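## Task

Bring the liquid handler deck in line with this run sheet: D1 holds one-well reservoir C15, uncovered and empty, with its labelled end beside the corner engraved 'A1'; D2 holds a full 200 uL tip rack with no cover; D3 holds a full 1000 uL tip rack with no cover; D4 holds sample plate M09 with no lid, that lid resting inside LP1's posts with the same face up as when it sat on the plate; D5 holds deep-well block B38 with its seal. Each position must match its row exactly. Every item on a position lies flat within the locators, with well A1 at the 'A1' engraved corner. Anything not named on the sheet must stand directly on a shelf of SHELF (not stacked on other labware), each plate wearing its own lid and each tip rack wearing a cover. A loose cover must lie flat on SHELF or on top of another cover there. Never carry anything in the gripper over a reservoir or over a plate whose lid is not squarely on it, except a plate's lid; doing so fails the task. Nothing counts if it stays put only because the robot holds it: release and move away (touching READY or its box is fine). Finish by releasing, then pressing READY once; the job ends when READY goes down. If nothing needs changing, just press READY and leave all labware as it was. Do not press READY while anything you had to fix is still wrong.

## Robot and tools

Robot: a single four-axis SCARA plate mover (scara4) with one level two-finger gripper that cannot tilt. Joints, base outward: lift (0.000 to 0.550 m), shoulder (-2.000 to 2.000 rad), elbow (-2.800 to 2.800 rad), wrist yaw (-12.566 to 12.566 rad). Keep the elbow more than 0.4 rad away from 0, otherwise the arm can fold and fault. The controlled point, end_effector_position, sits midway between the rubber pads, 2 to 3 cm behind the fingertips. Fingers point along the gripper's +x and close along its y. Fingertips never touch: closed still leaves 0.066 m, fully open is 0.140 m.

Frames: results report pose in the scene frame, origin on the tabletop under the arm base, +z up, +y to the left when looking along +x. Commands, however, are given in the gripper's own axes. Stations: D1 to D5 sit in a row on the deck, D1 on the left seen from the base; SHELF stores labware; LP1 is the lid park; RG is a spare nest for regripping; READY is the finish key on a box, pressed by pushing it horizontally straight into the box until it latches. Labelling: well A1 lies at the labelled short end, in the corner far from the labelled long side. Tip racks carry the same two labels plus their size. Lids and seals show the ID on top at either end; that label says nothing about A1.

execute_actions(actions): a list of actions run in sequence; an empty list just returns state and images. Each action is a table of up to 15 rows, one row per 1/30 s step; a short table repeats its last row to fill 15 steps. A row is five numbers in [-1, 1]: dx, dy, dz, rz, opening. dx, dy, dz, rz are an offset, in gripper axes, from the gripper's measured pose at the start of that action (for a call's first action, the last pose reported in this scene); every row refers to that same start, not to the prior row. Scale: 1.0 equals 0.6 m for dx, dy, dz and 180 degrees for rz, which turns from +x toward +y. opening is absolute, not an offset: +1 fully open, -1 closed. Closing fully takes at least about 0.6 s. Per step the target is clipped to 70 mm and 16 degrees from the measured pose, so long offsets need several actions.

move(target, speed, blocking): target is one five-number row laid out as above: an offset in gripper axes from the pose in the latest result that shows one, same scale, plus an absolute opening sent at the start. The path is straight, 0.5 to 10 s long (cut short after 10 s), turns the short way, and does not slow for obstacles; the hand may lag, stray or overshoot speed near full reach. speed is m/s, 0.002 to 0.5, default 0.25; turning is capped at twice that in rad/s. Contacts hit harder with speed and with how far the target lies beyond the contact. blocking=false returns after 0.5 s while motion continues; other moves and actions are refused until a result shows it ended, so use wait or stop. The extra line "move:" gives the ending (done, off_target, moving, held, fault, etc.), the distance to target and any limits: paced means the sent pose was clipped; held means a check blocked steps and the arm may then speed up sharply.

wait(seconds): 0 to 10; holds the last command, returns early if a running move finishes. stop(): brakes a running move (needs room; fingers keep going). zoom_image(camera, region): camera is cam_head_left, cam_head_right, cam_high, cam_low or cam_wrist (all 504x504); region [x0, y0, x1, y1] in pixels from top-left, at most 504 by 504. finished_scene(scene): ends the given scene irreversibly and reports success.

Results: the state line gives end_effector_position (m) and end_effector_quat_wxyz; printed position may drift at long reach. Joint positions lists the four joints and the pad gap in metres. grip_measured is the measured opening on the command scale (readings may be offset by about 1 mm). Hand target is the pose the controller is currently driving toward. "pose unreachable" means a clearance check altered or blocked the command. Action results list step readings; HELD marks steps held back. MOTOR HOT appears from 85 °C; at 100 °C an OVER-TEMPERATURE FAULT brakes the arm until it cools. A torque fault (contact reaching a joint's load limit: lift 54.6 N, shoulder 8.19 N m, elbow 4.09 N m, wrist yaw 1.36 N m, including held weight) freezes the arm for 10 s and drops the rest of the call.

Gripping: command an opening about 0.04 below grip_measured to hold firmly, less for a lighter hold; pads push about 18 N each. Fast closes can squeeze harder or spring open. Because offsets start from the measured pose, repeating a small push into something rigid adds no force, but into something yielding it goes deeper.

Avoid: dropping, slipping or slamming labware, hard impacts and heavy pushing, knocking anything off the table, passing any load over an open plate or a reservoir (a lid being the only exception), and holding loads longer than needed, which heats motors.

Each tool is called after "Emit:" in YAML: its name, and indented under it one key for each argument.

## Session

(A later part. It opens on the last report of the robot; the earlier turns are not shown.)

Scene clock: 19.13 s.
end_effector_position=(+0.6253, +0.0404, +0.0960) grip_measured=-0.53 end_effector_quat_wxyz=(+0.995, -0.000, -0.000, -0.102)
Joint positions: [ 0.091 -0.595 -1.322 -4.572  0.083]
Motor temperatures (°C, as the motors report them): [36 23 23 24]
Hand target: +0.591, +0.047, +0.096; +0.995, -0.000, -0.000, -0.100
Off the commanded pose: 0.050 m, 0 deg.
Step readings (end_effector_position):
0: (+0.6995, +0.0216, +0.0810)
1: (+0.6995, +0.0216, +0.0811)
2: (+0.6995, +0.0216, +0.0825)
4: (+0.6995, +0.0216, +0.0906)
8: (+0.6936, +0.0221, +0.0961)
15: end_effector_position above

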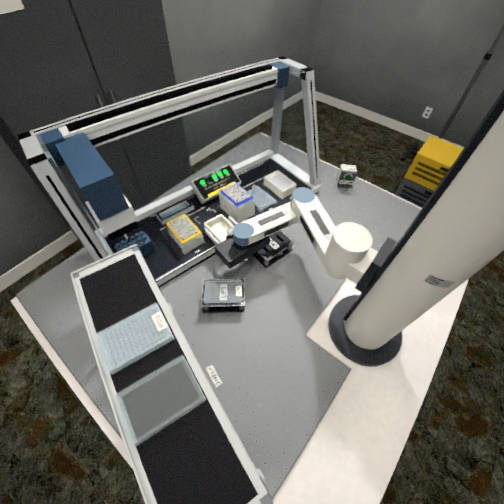

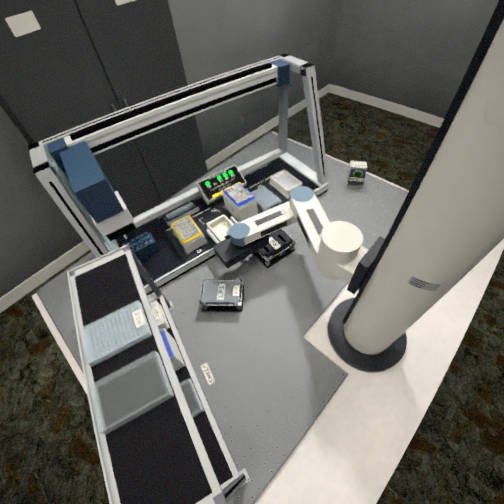

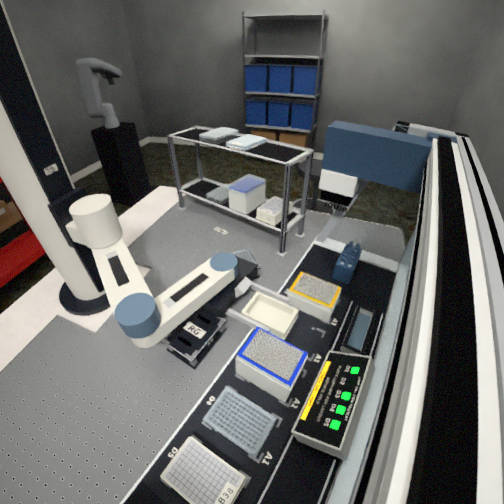

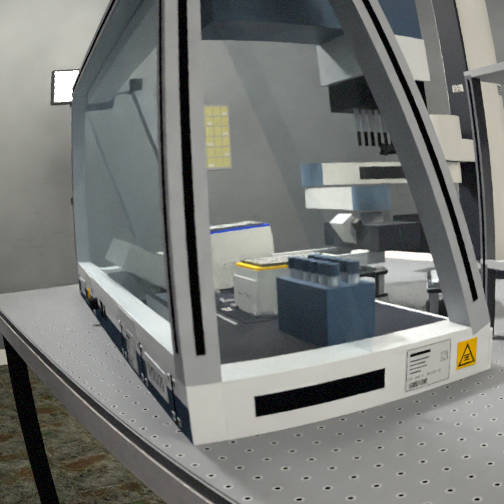

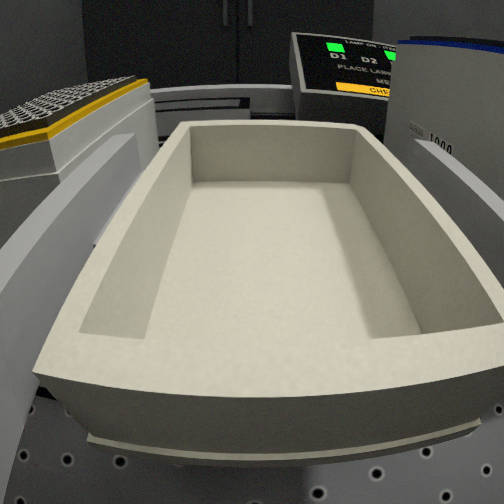

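Emit:
move:
  target: [-0.2562, -0.2115, 0, -0.5022, -0.575]
  speed: 0.5

Scene clock: 21.73 s.
end_effector_position=(+0.4490, -0.0526, +0.0960) grip_measured=-0.53 end_effector_quat_wxyz=(+0.628, -0.000, -0.000, -0.778)
Joint positions: [ 0.091 -0.552 -1.293 -6.221  0.083]
Motor temperatures (°C, as the motors report them): [36 23 23 24]
Hand target: +0.449, -0.053, +0.096; +0.628, -0.000, -0.000, -0.778
Off the commanded pose: 0.000 m, 0 deg.
move: done

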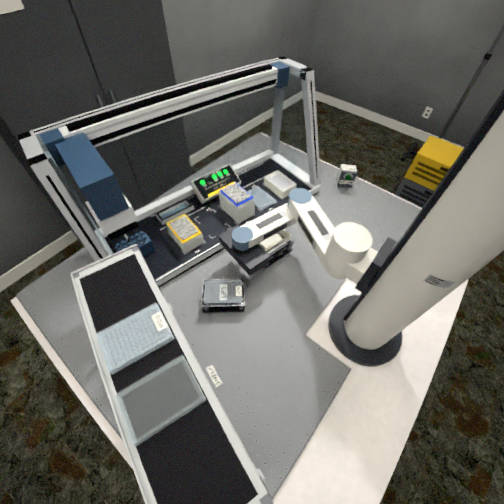

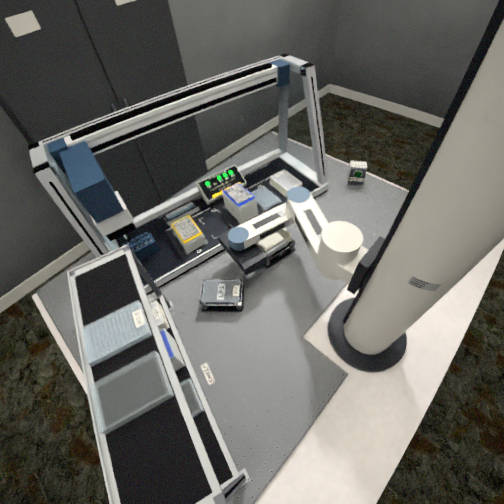

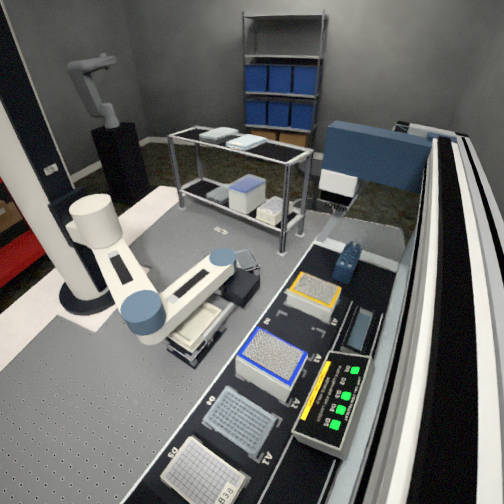

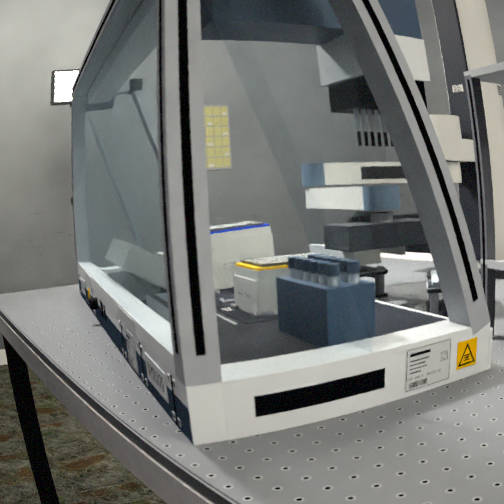

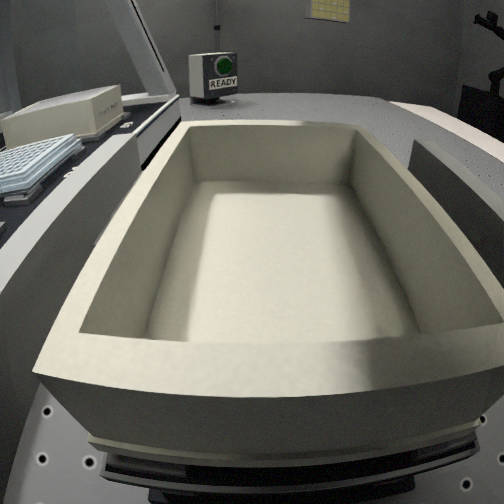

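Emit:
zoom_image:
  camera: "cam_wrist"
  region: [60, 410, 240, 504]

Emit:
zoom_image:
  camera: "cam_wrist"
  region: [324, 410, 504, 504]

Emit:
zoom_image:
  camera: "cam_high"
  region: [150, 285, 250, 375]

Region (60, 410, 240, 504) of cam_wrist's 504x504 image, scaled by 2.800, with more detail than that image has; it fills the top 263 rows of this view, and the rest is white.

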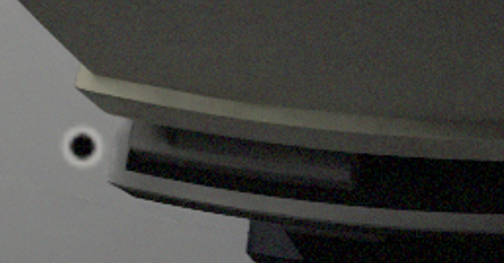

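Region (324, 410, 504, 504) of cam_wrist's 504x504 image, scaled by 2.800, with more detail than that image has; it fills the top 263 rows of this view, and the rest is white.

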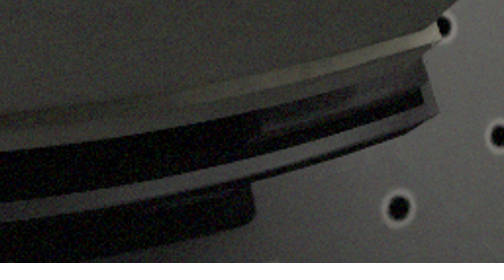

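Region (150, 285, 250, 375) of cam_high's 504x504 image, scaled by 5.040, with more detail than that image has; it fills the top 454 rows of this view, and the rest is white.

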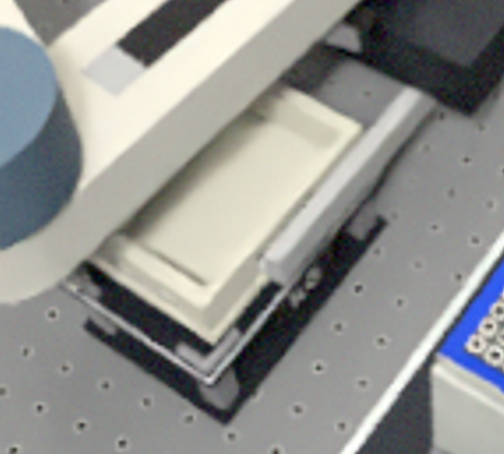

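Emit:
move:
  target: [0.0075, -0.0047, -0.0125, 0.0045, -0.575]
  speed: 0.1

Emit:
zoom_image:
  camera: "cam_wrist"
  region: [40, 400, 200, 504]

Emit:
zoom_image:
  camera: "cam_wrist"
  region: [344, 400, 504, 504]

Emit:
zoom_image:
  camera: "cam_high"
  region: [150, 300, 240, 375]

Scene clock: 24.57 s.
end_effector_position=(+0.4452, -0.0564, +0.0885) grip_measured=-0.53 end_effector_quat_wxyz=(+0.634, -0.000, -0.000, -0.774)
Joint positions: [ 0.083 -0.569 -1.263 -6.22   0.083]
Motor temperatures (°C, as the motors report them): [36 23 23 24]
Hand target: +0.445, -0.056, +0.088; +0.634, -0.000, -0.000, -0.774
Off the commanded pose: 0.000 m, 0 deg.
move: done

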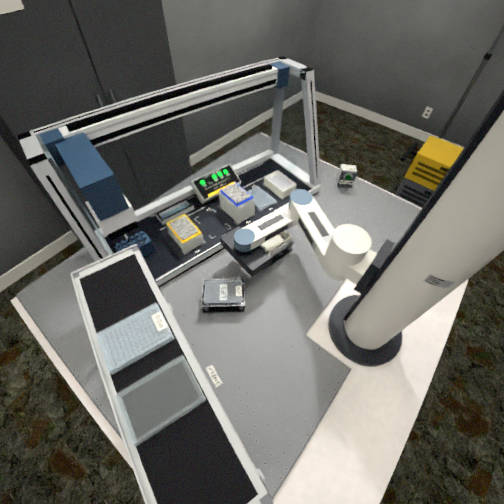

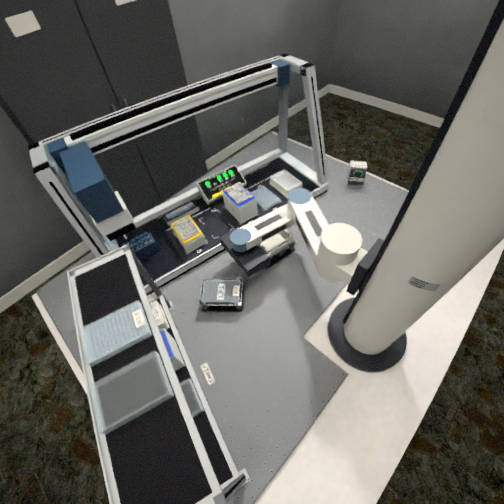

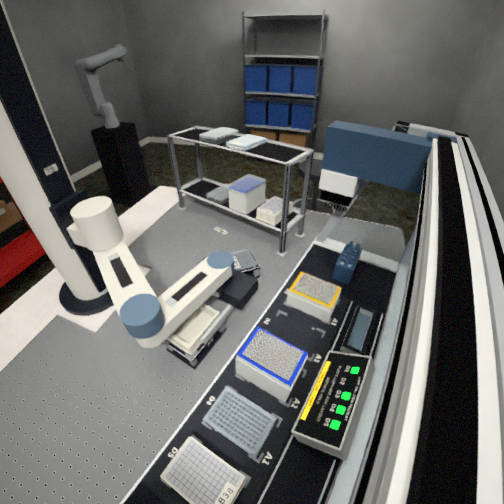

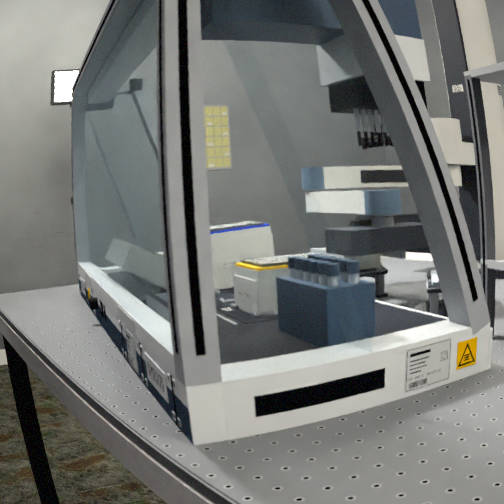

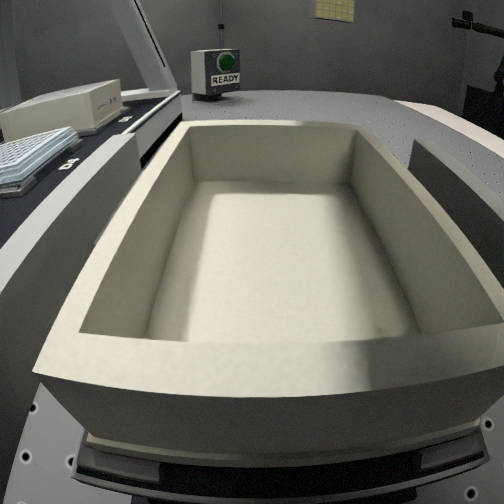

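Region (40, 400, 200, 504) of cam_wrist's 504x504 image, scaled by 3.150, with more detail than that image has; it fills the top 328 rows of this view, and the rest is white.

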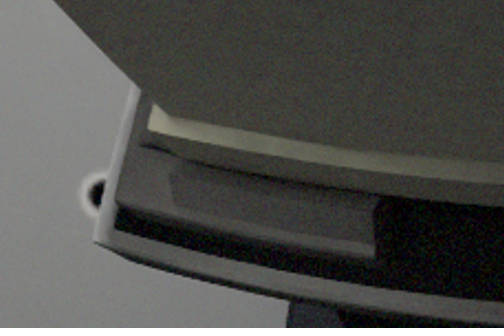

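Region (344, 400, 504, 504) of cam_wrist's 504x504 image, scaled by 3.150, with more detail than that image has; it fills the top 328 rows of this view, and the rest is white.

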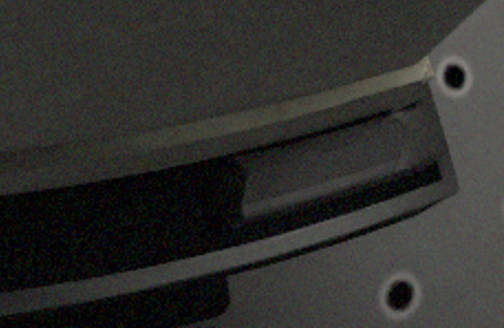

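Region (150, 300, 240, 375) of cam_high's 504x504 image, scaled by 5.600, with more detail than that image has.

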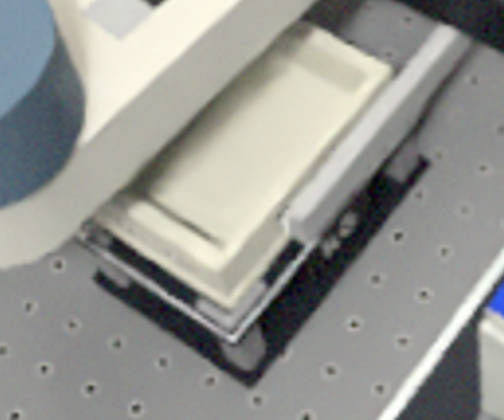

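Emit:
execute_actions:
  actions:
    - [[0.001,-0.0005,0,-0.0022,-0.575],[0.001,-0.0005,-0.001,-0.0022,-0.575],[0.001,-0.0005,-0.002,-0.0022,-0.575],[0.001,-0.0005,-0.003,-0.0022,-0.575],[0.001,-0.0005,-0.004,-0.0022,-0.575],[0.001,-0.0005,-0.005,-0.0022,-0.575],[0.001,-0.0005,-0.006,-0.0022,-0.575],[0.001,-0.0005,-0.007,-0.0022,-0.575],[0.001,-0.0005,-0.0078,-0.0022,-0.575],[0.001,-0.0005,-0.0085,-0.0022,-0.575],[0.001,-0.0005,-0.009,-0.0022,-0.575],[0.001,-0.0005,-0.0095,-0.0022,-0.575]]

Emit:
zoom_image:
  camera: "cam_wrist"
  region: [40, 400, 200, 504]

Emit:
zoom_image:
  camera: "cam_wrist"
  region: [344, 400, 504, 504]

Emit:
zoom_image:
  camera: "cam_high"
  region: [150, 300, 240, 375]

Scene clock: 26.27 s.
end_effector_position=(+0.4449, -0.0569, +0.0832) grip_measured=-0.53 end_effector_quat_wxyz=(+0.631, -0.000, -0.000, -0.776)
Joint positions: [ 0.078 -0.571 -1.264 -6.223  0.083]
Motor temperatures (°C, as the motors report them): [36 23 23 24]
Hand target: +0.445, -0.057, +0.083; +0.631, -0.000, -0.000, -0.776
Off the commanded pose: 0.000 m, 0 deg.
Step readings (end_effector_position):
0: (+0.4452, -0.0564, +0.0885)
1: (+0.4452, -0.0564, +0.0885)
2: (+0.4449, -0.0568, +0.0884)
4: (+0.4449, -0.0569, +0.0872)
8: (+0.4449, -0.0569, +0.0848)
15: end_effector_position above

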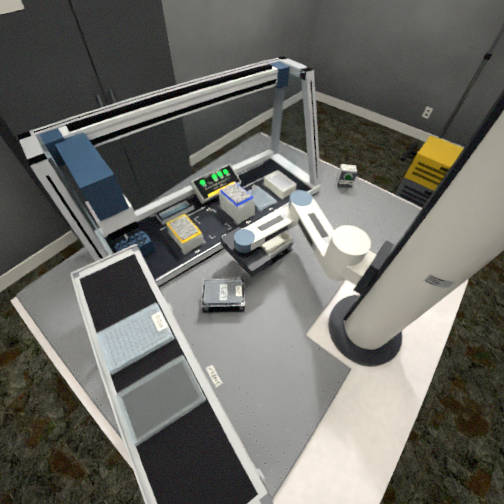

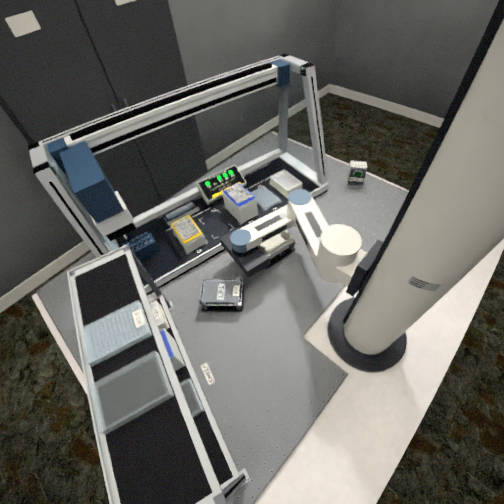

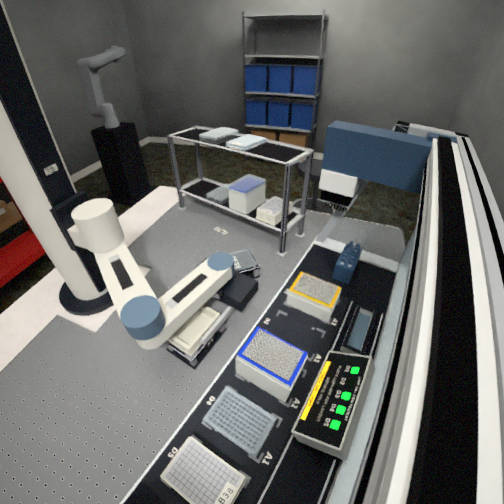

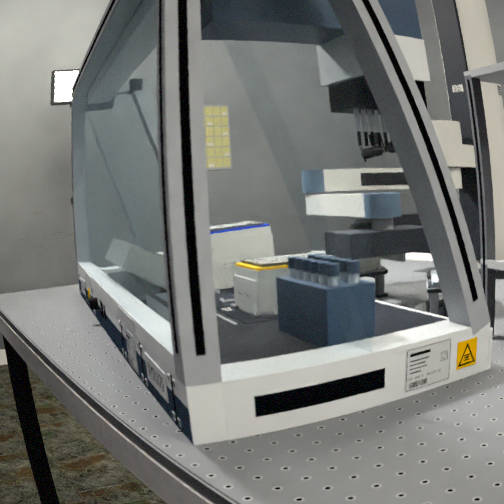

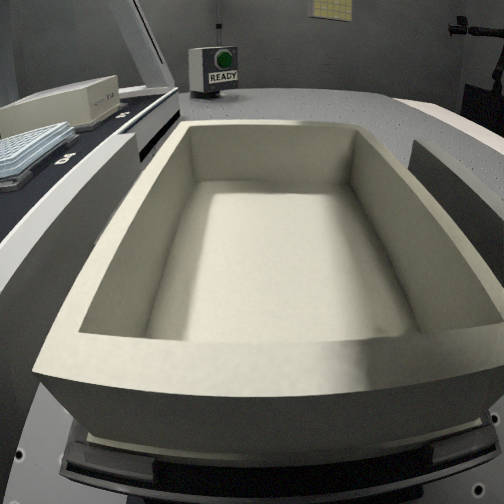

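Region (40, 400, 200, 504) of cam_wrist's 504x504 image, scaled by 3.150, with more detail than that image has; it fills the top 328 rows of this view, and the rest is white.

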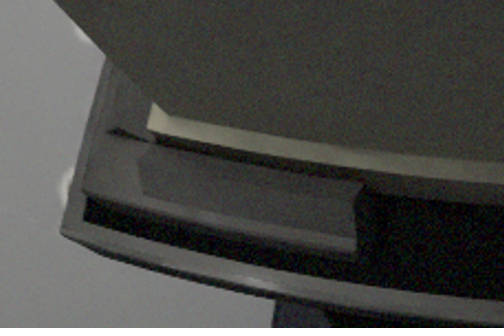

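Region (344, 400, 504, 504) of cam_wrist's 504x504 image, scaled by 3.150, with more detail than that image has; it fills the top 328 rows of this view, and the rest is white.

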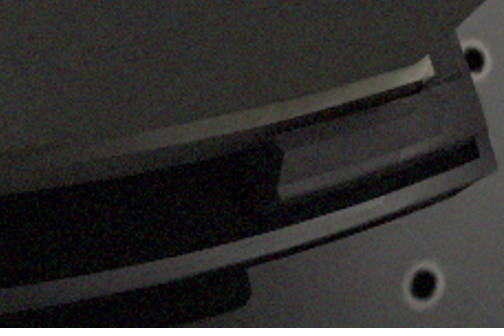

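Region (150, 300, 240, 375) of cam_high's 504x504 image, scaled by 5.600, with more detail than that image has.

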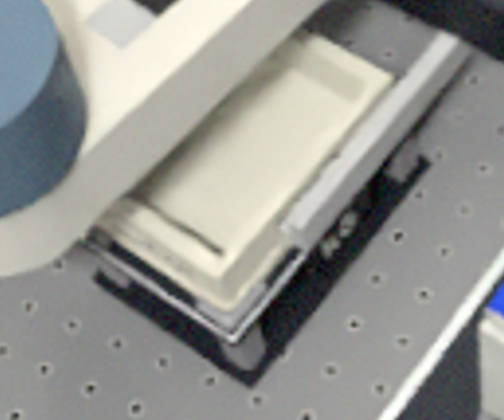

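Emit:
execute_actions:
  actions:
    - [[0,0,0,0,-0.54],[0,0,0,0,-0.5],[0,0,0,0,-0.44],[0,0,0,0,-0.36],[0,0,0,0,-0.26],[0,0,0,0,-0.14],[0,0,0,0,0.0],[0,0,0.008,0,0.0],[0,0,0.016,0,0.0],[0,0,0.024,0,0.0],[0,0,0.032,0,0.0],[0,0,0.034,0,0.0],[0,0,0.034,0,0.0],[0,0,0.034,0,0.0],[0,0,0.034,0,0.0]]
    - [[-0.006,0.0092,0,0.0149,0],[-0.017,0.0245,0,0.0398,0],[-0.0322,0.0423,0,0.0697,0],[-0.0525,0.0627,0,0.1045,0],[-0.0787,0.085,0,0.1443,0],[-0.1085,0.1055,0,0.1841,0],[-0.141,0.1243,0,0.2239,0],[-0.1765,0.1405,0,0.2637,0],[-0.2145,0.1542,0,0.3035,0],[-0.2545,0.1647,0,0.3433,0],[-0.2962,0.1722,0,0.3831,0],[-0.3338,0.1758,0,0.4179,0],[-0.3667,0.1768,0,0.4478,0],[-0.3998,0.1758,0,0.4776,0],[-0.422,0.174,0,0.4975,0]]

Scene clock: 29.60 s.
end_effector_position=(+0.5424, +0.0775, +0.1039) grip_measured=+0.00 end_effector_quat_wxyz=(+0.910, -0.000, -0.000, -0.414)
Joint positions: [ 0.099 -0.205 -1.371 -5.561  0.103]
Motor temperatures (°C, as the motors report them): [36 23 23 24]
Hand target: +0.554, +0.121, +0.104; +0.948, -0.000, -0.000, -0.318
Off the commanded pose: 0.108 m, 37 deg; position and orientation clipped at the last step of the last action.
Step readings (end_effector_position; steps 1 to 15: 1st action; 16 to 30: 2nd action):
0: (+0.4449, -0.0569, +0.0832)
1: (+0.4449, -0.0569, +0.0833)
2: (+0.4449, -0.0569, +0.0834)
4: (+0.4449, -0.0569, +0.0833)
8: (+0.4449, -0.0569, +0.0833)
15: (+0.4449, -0.0569, +0.1039)
16: (+0.4452, -0.0568, +0.1037)
17: (+0.4481, -0.0558, +0.1038)
19: (+0.4611, -0.0486, +0.1039)
23: (+0.4947, -0.0127, +0.1039)
30: end_effector_position above

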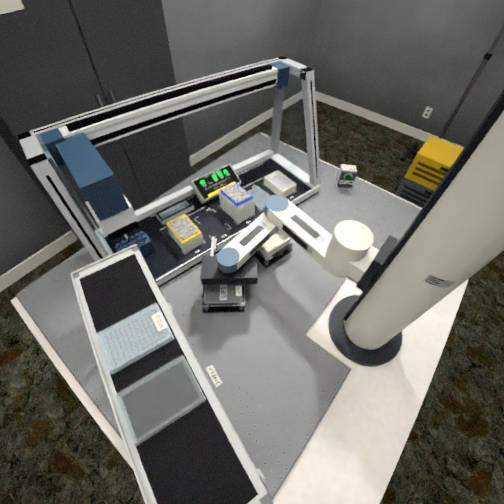

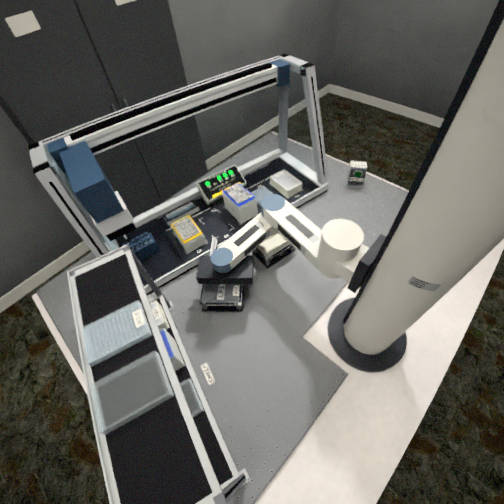

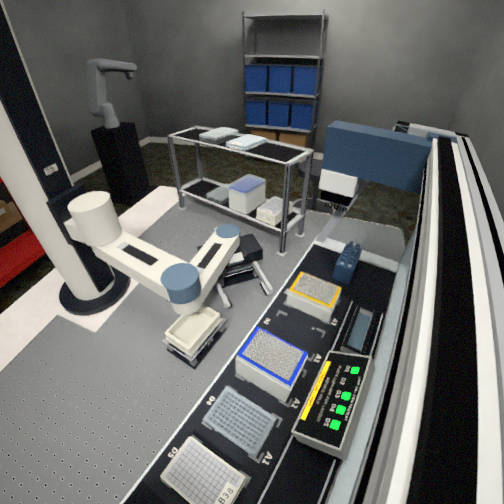

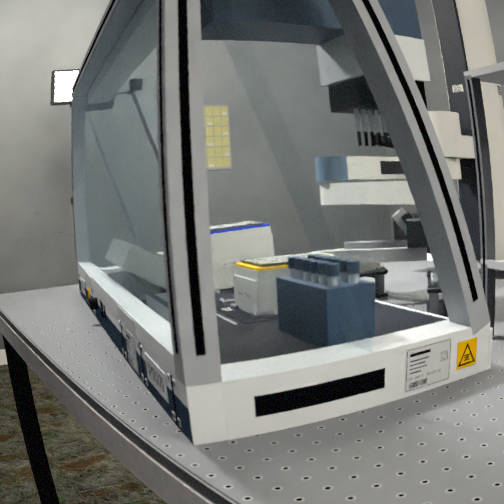

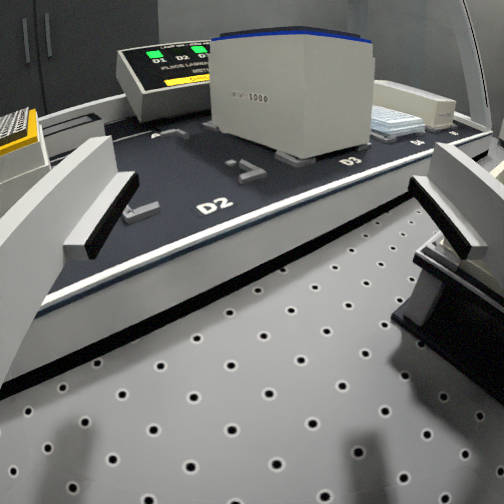

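Emit:
move:
  target: [-0.0147, 0.2015, -0.0148, 0.2044, 0.0]
  speed: 0.5

Emit:
zoom_image:
  camera: "cam_wrist"
  region: [120, 95, 270, 255]

Emit:
zoom_image:
  camera: "cam_wrist"
  region: [280, 95, 430, 255]

Scene clock: 30.83 s.
end_effector_position=(+0.6279, +0.1634, +0.0950) grip_measured=+0.00 end_effector_quat_wxyz=(+0.994, -0.000, -0.000, -0.106)
Joint positions: [ 0.09  -0.157 -1.579 -4.76   0.103]
Motor temperatures (°C, as the motors report them): [36 23 23 24]
Hand target: +0.628, +0.164, +0.095; +0.994, -0.000, -0.000, -0.106
Off the commanded pose: 0.000 m, 0 deg.
move: done

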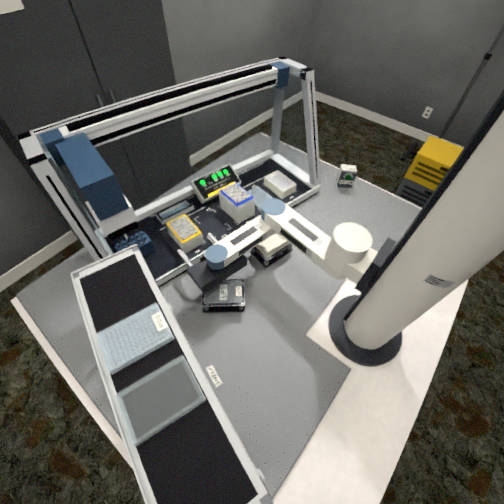

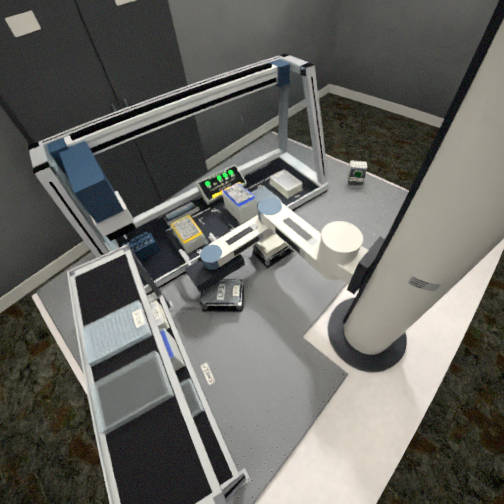

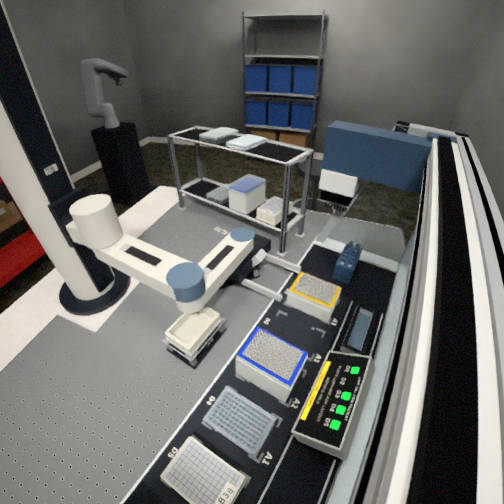

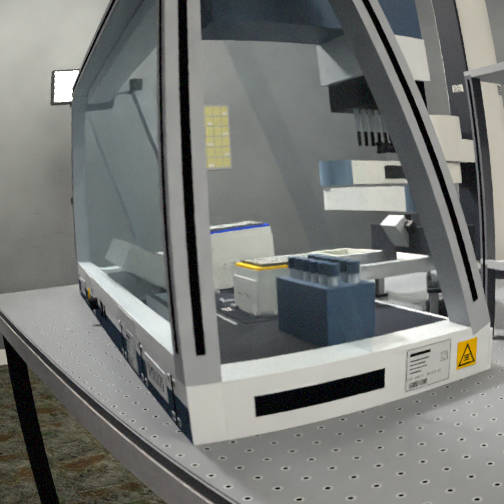

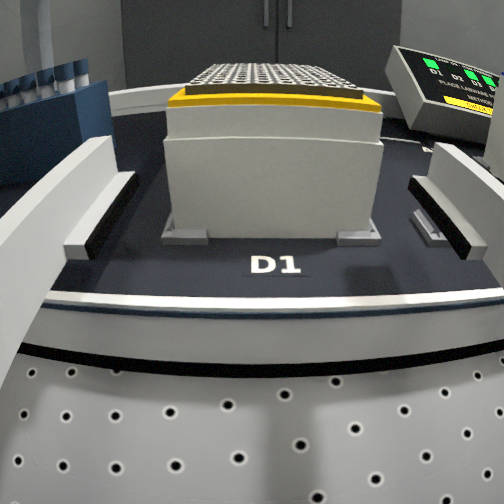

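Region (120, 95, 270, 255) of cam_wrist's 504x504 image, scaled by 3.150, with more detail than that image has; it fills the left 472 columns of this view, and the rest is white.

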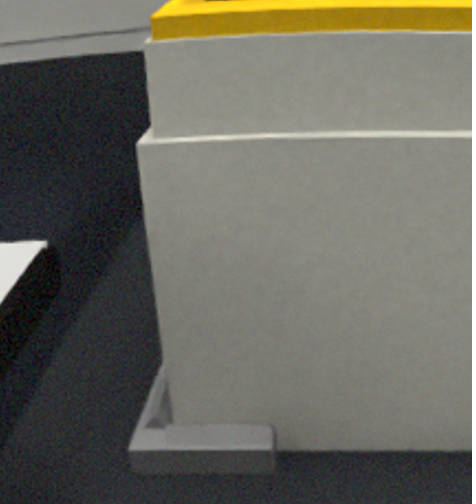

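Region (280, 95, 430, 255) of cam_wrist's 504x504 image, scaled by 3.150, with more detail than that image has; it fills the left 472 columns of this view, and the rest is white.

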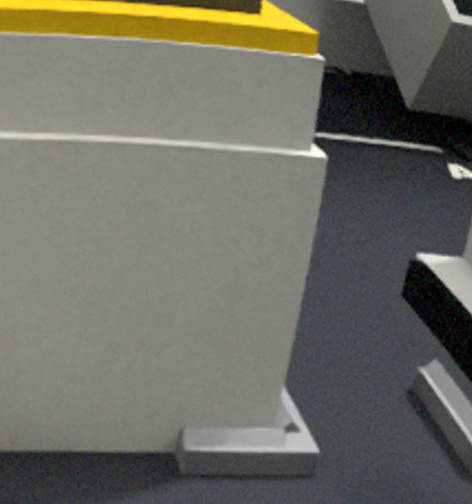

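Emit:
move:
  target: [0.1663, 0.0008, -0.0233, 0.0003, 0.0]
  speed: 0.35

Emit:
zoom_image:
  camera: "cam_wrist"
  region: [40, 400, 200, 504]

Emit:
zoom_image:
  camera: "cam_wrist"
  region: [344, 400, 504, 504]

Scene clock: 31.93 s.
end_effector_position=(+0.7255, +0.1428, +0.0810) grip_measured=+0.00 end_effector_quat_wxyz=(+0.994, -0.000, -0.000, -0.106)
Joint positions: [ 0.076 -0.094 -2.074 -4.328  0.103]
Motor temperatures (°C, as the motors report them): [36 23 23 24]
Hand target: +0.725, +0.143, +0.081; +0.994, -0.000, -0.000, -0.106
Off the commanded pose: 0.000 m, 0 deg.
move: done

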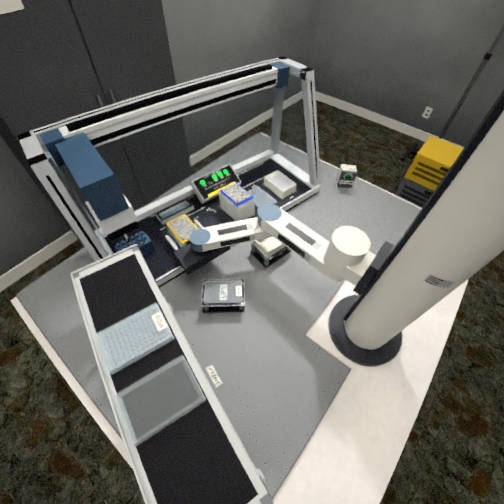

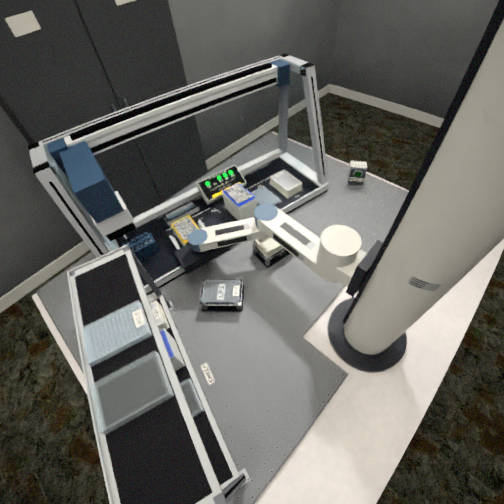

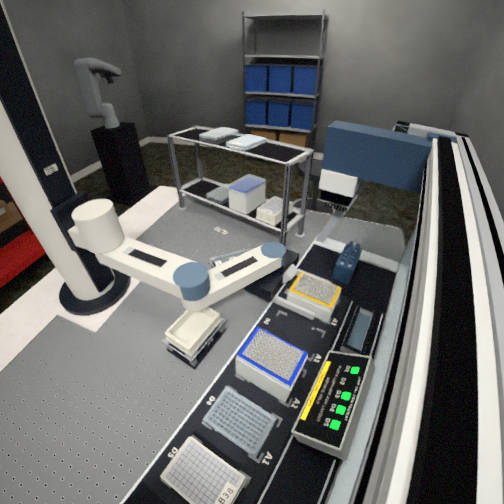

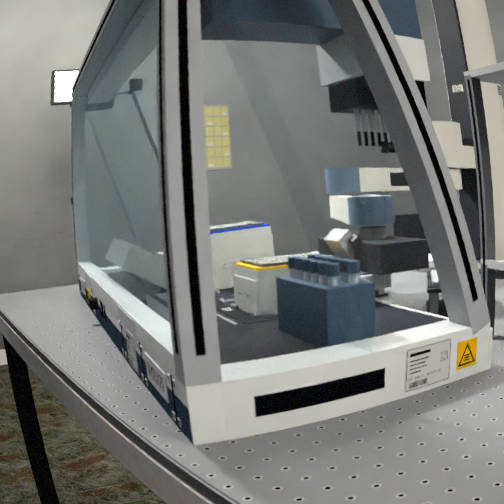

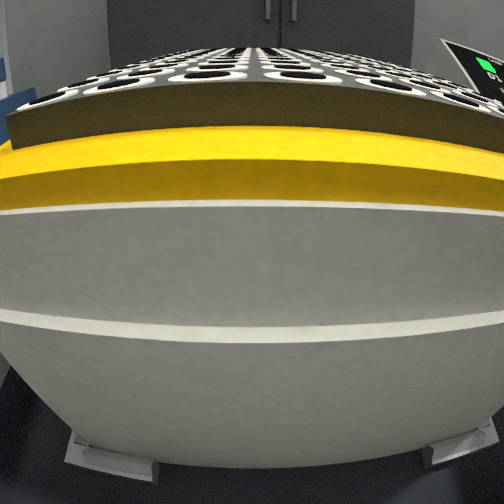

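Region (40, 400, 200, 504) of cam_wrist's 504x504 image, scaled by 3.150, with more detail than that image has; it fills the top 328 rows of this view, and the rest is white.

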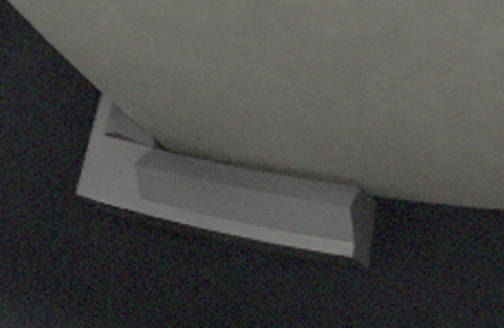

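Region (344, 400, 504, 504) of cam_wrist's 504x504 image, scaled by 3.150, with more detail than that image has; it fills the top 328 rows of this view, and the rest is white.

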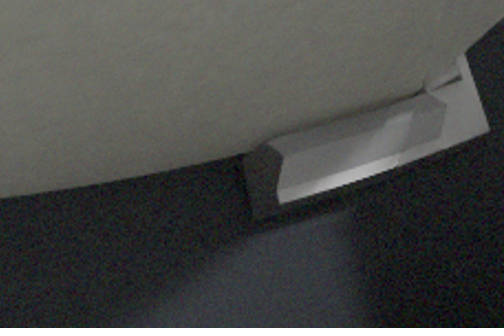

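Emit:
execute_actions:
  actions:
    - [[0,0,0,0,-0.1],[0,0,0,0,-0.2],[0,0,0,0,-0.28],[0,0,0,0,-0.35],[0,0,0,0,-0.4],[0,0,0,0,-0.42],[0,0,0,0,-0.44],[0,0,0,0,-0.455],[0,0,0,0,-0.47],[0,0,0,0,-0.48],[0,0,0,0,-0.49],[0,0,0,0,-0.5],[0,0,0,0,-0.51],[0,0,0,0,-0.51],[0,0,0,0,-0.51]]

Scene clock: 32.83 s.
end_effector_position=(+0.7255, +0.1428, +0.0810) grip_measured=-0.46 end_effector_quat_wxyz=(+0.994, -0.000, -0.000, -0.106)
Joint positions: [ 0.076 -0.094 -2.074 -4.328  0.086]
Motor temperatures (°C, as the motors report them): [36 23 23 24]
Hand target: +0.725, +0.143, +0.081; +0.994, -0.000, -0.000, -0.106
Off the commanded pose: 0.000 m, 0 deg.
Step readings (end_effector_position):
0: (+0.7255, +0.1428, +0.0810)
1: (+0.7255, +0.1428, +0.0810)
2: (+0.7255, +0.1428, +0.0810)
4: (+0.7255, +0.1428, +0.0810)
8: (+0.7255, +0.1428, +0.0810)
15: end_effector_position above

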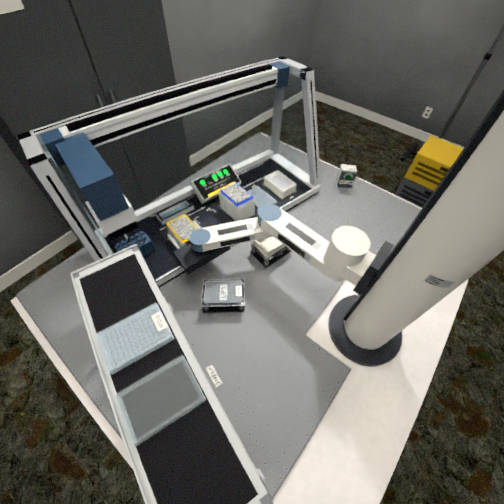

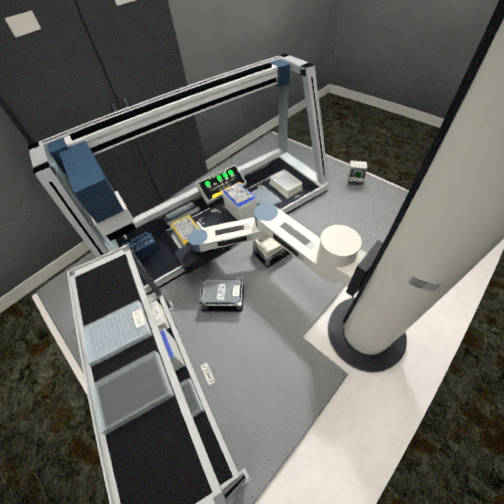

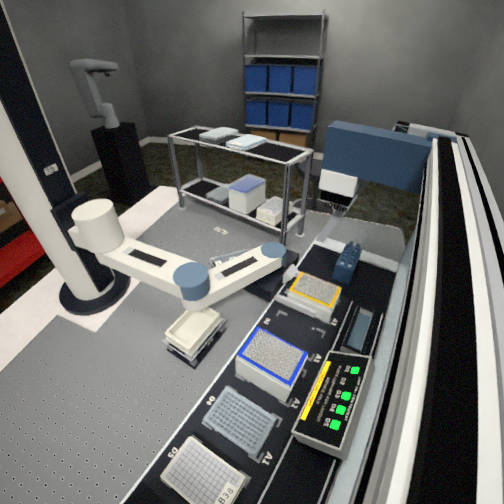

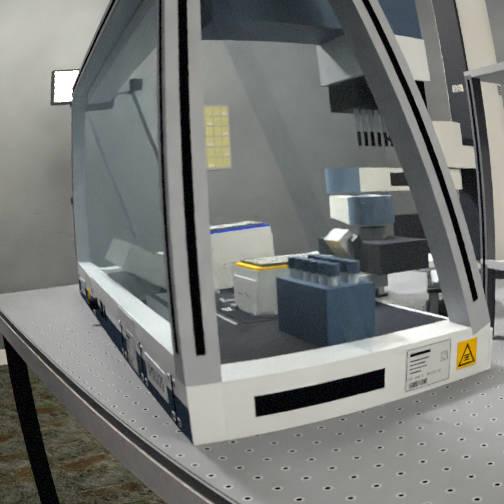

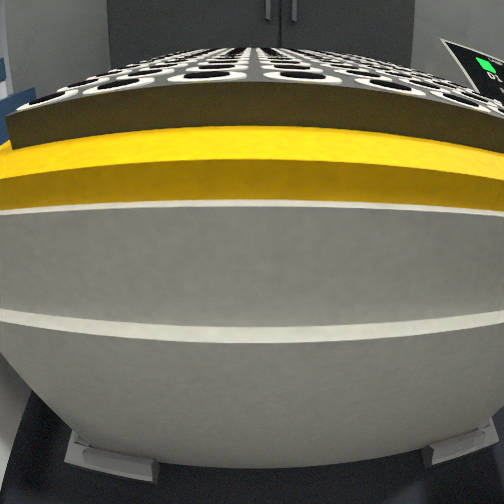

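Emit:
execute_actions:
  actions:
    - [[0,0,0.005,0,-0.51],[0,0,0.011,0,-0.51],[0,0,0.017,0,-0.51],[0,0,0.019,0,-0.51],[0,0,0.019,0,-0.51],[0,-0.005,0.019,0,-0.51],[0,-0.017,0.019,0,-0.51],[0,-0.035,0.019,0,-0.51],[0,-0.055,0.019,0,-0.51],[0,-0.077,0.019,0,-0.51],[0,-0.1,0.019,0,-0.51],[0,-0.122,0.019,0,-0.51],[0,-0.144,0.019,0,-0.51],[0,-0.165,0.019,0,-0.51],[0,-0.185,0.019,0,-0.51]]

Scene clock: 33.63 s.
end_effector_position=(+0.7164, +0.0753, +0.0924) grip_measured=-0.46 end_effector_quat_wxyz=(+0.993, -0.000, -0.000, -0.115)
Joint positions: [ 0.087 -0.32  -1.87  -4.323  0.086]
Motor temperatures (°C, as the motors report them): [36 23 23 24]
Hand target: +0.709, +0.039, +0.092; +0.994, -0.000, -0.000, -0.113
Off the commanded pose: 0.043 m, 1 deg.
Step readings (end_effector_position):
0: (+0.7255, +0.1428, +0.0810)
1: (+0.7255, +0.1428, +0.0811)
2: (+0.7255, +0.1428, +0.0826)
4: (+0.7255, +0.1428, +0.0891)
8: (+0.7242, +0.1391, +0.0925)
15: end_effector_position above

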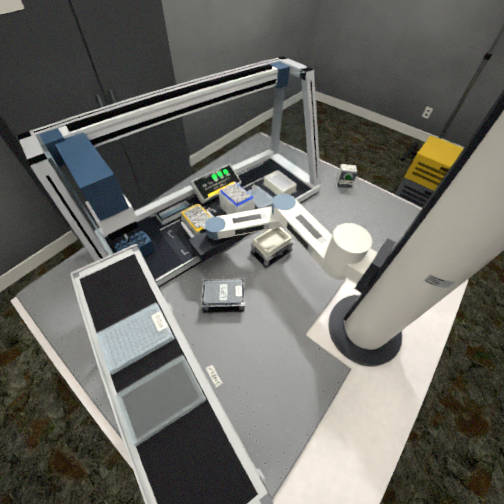

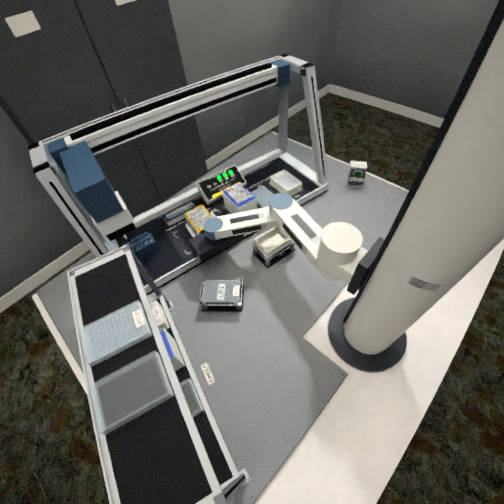

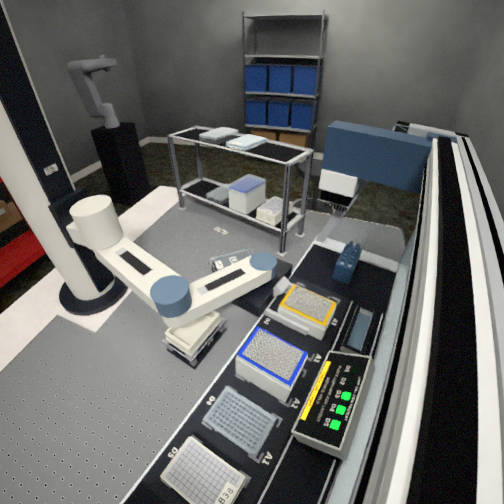

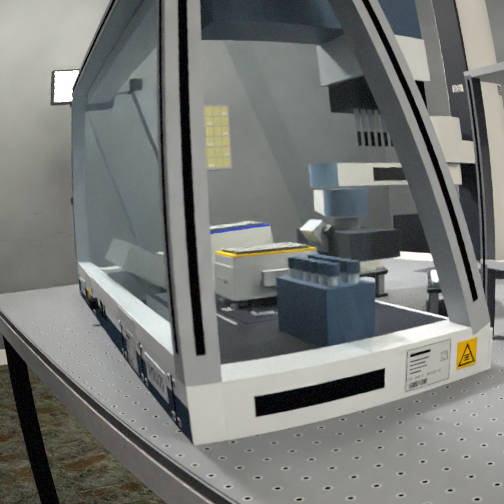

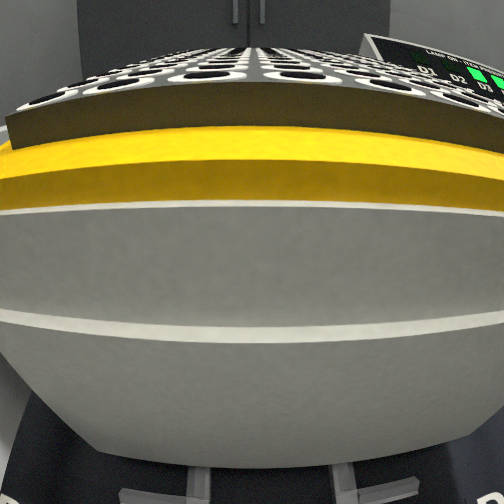

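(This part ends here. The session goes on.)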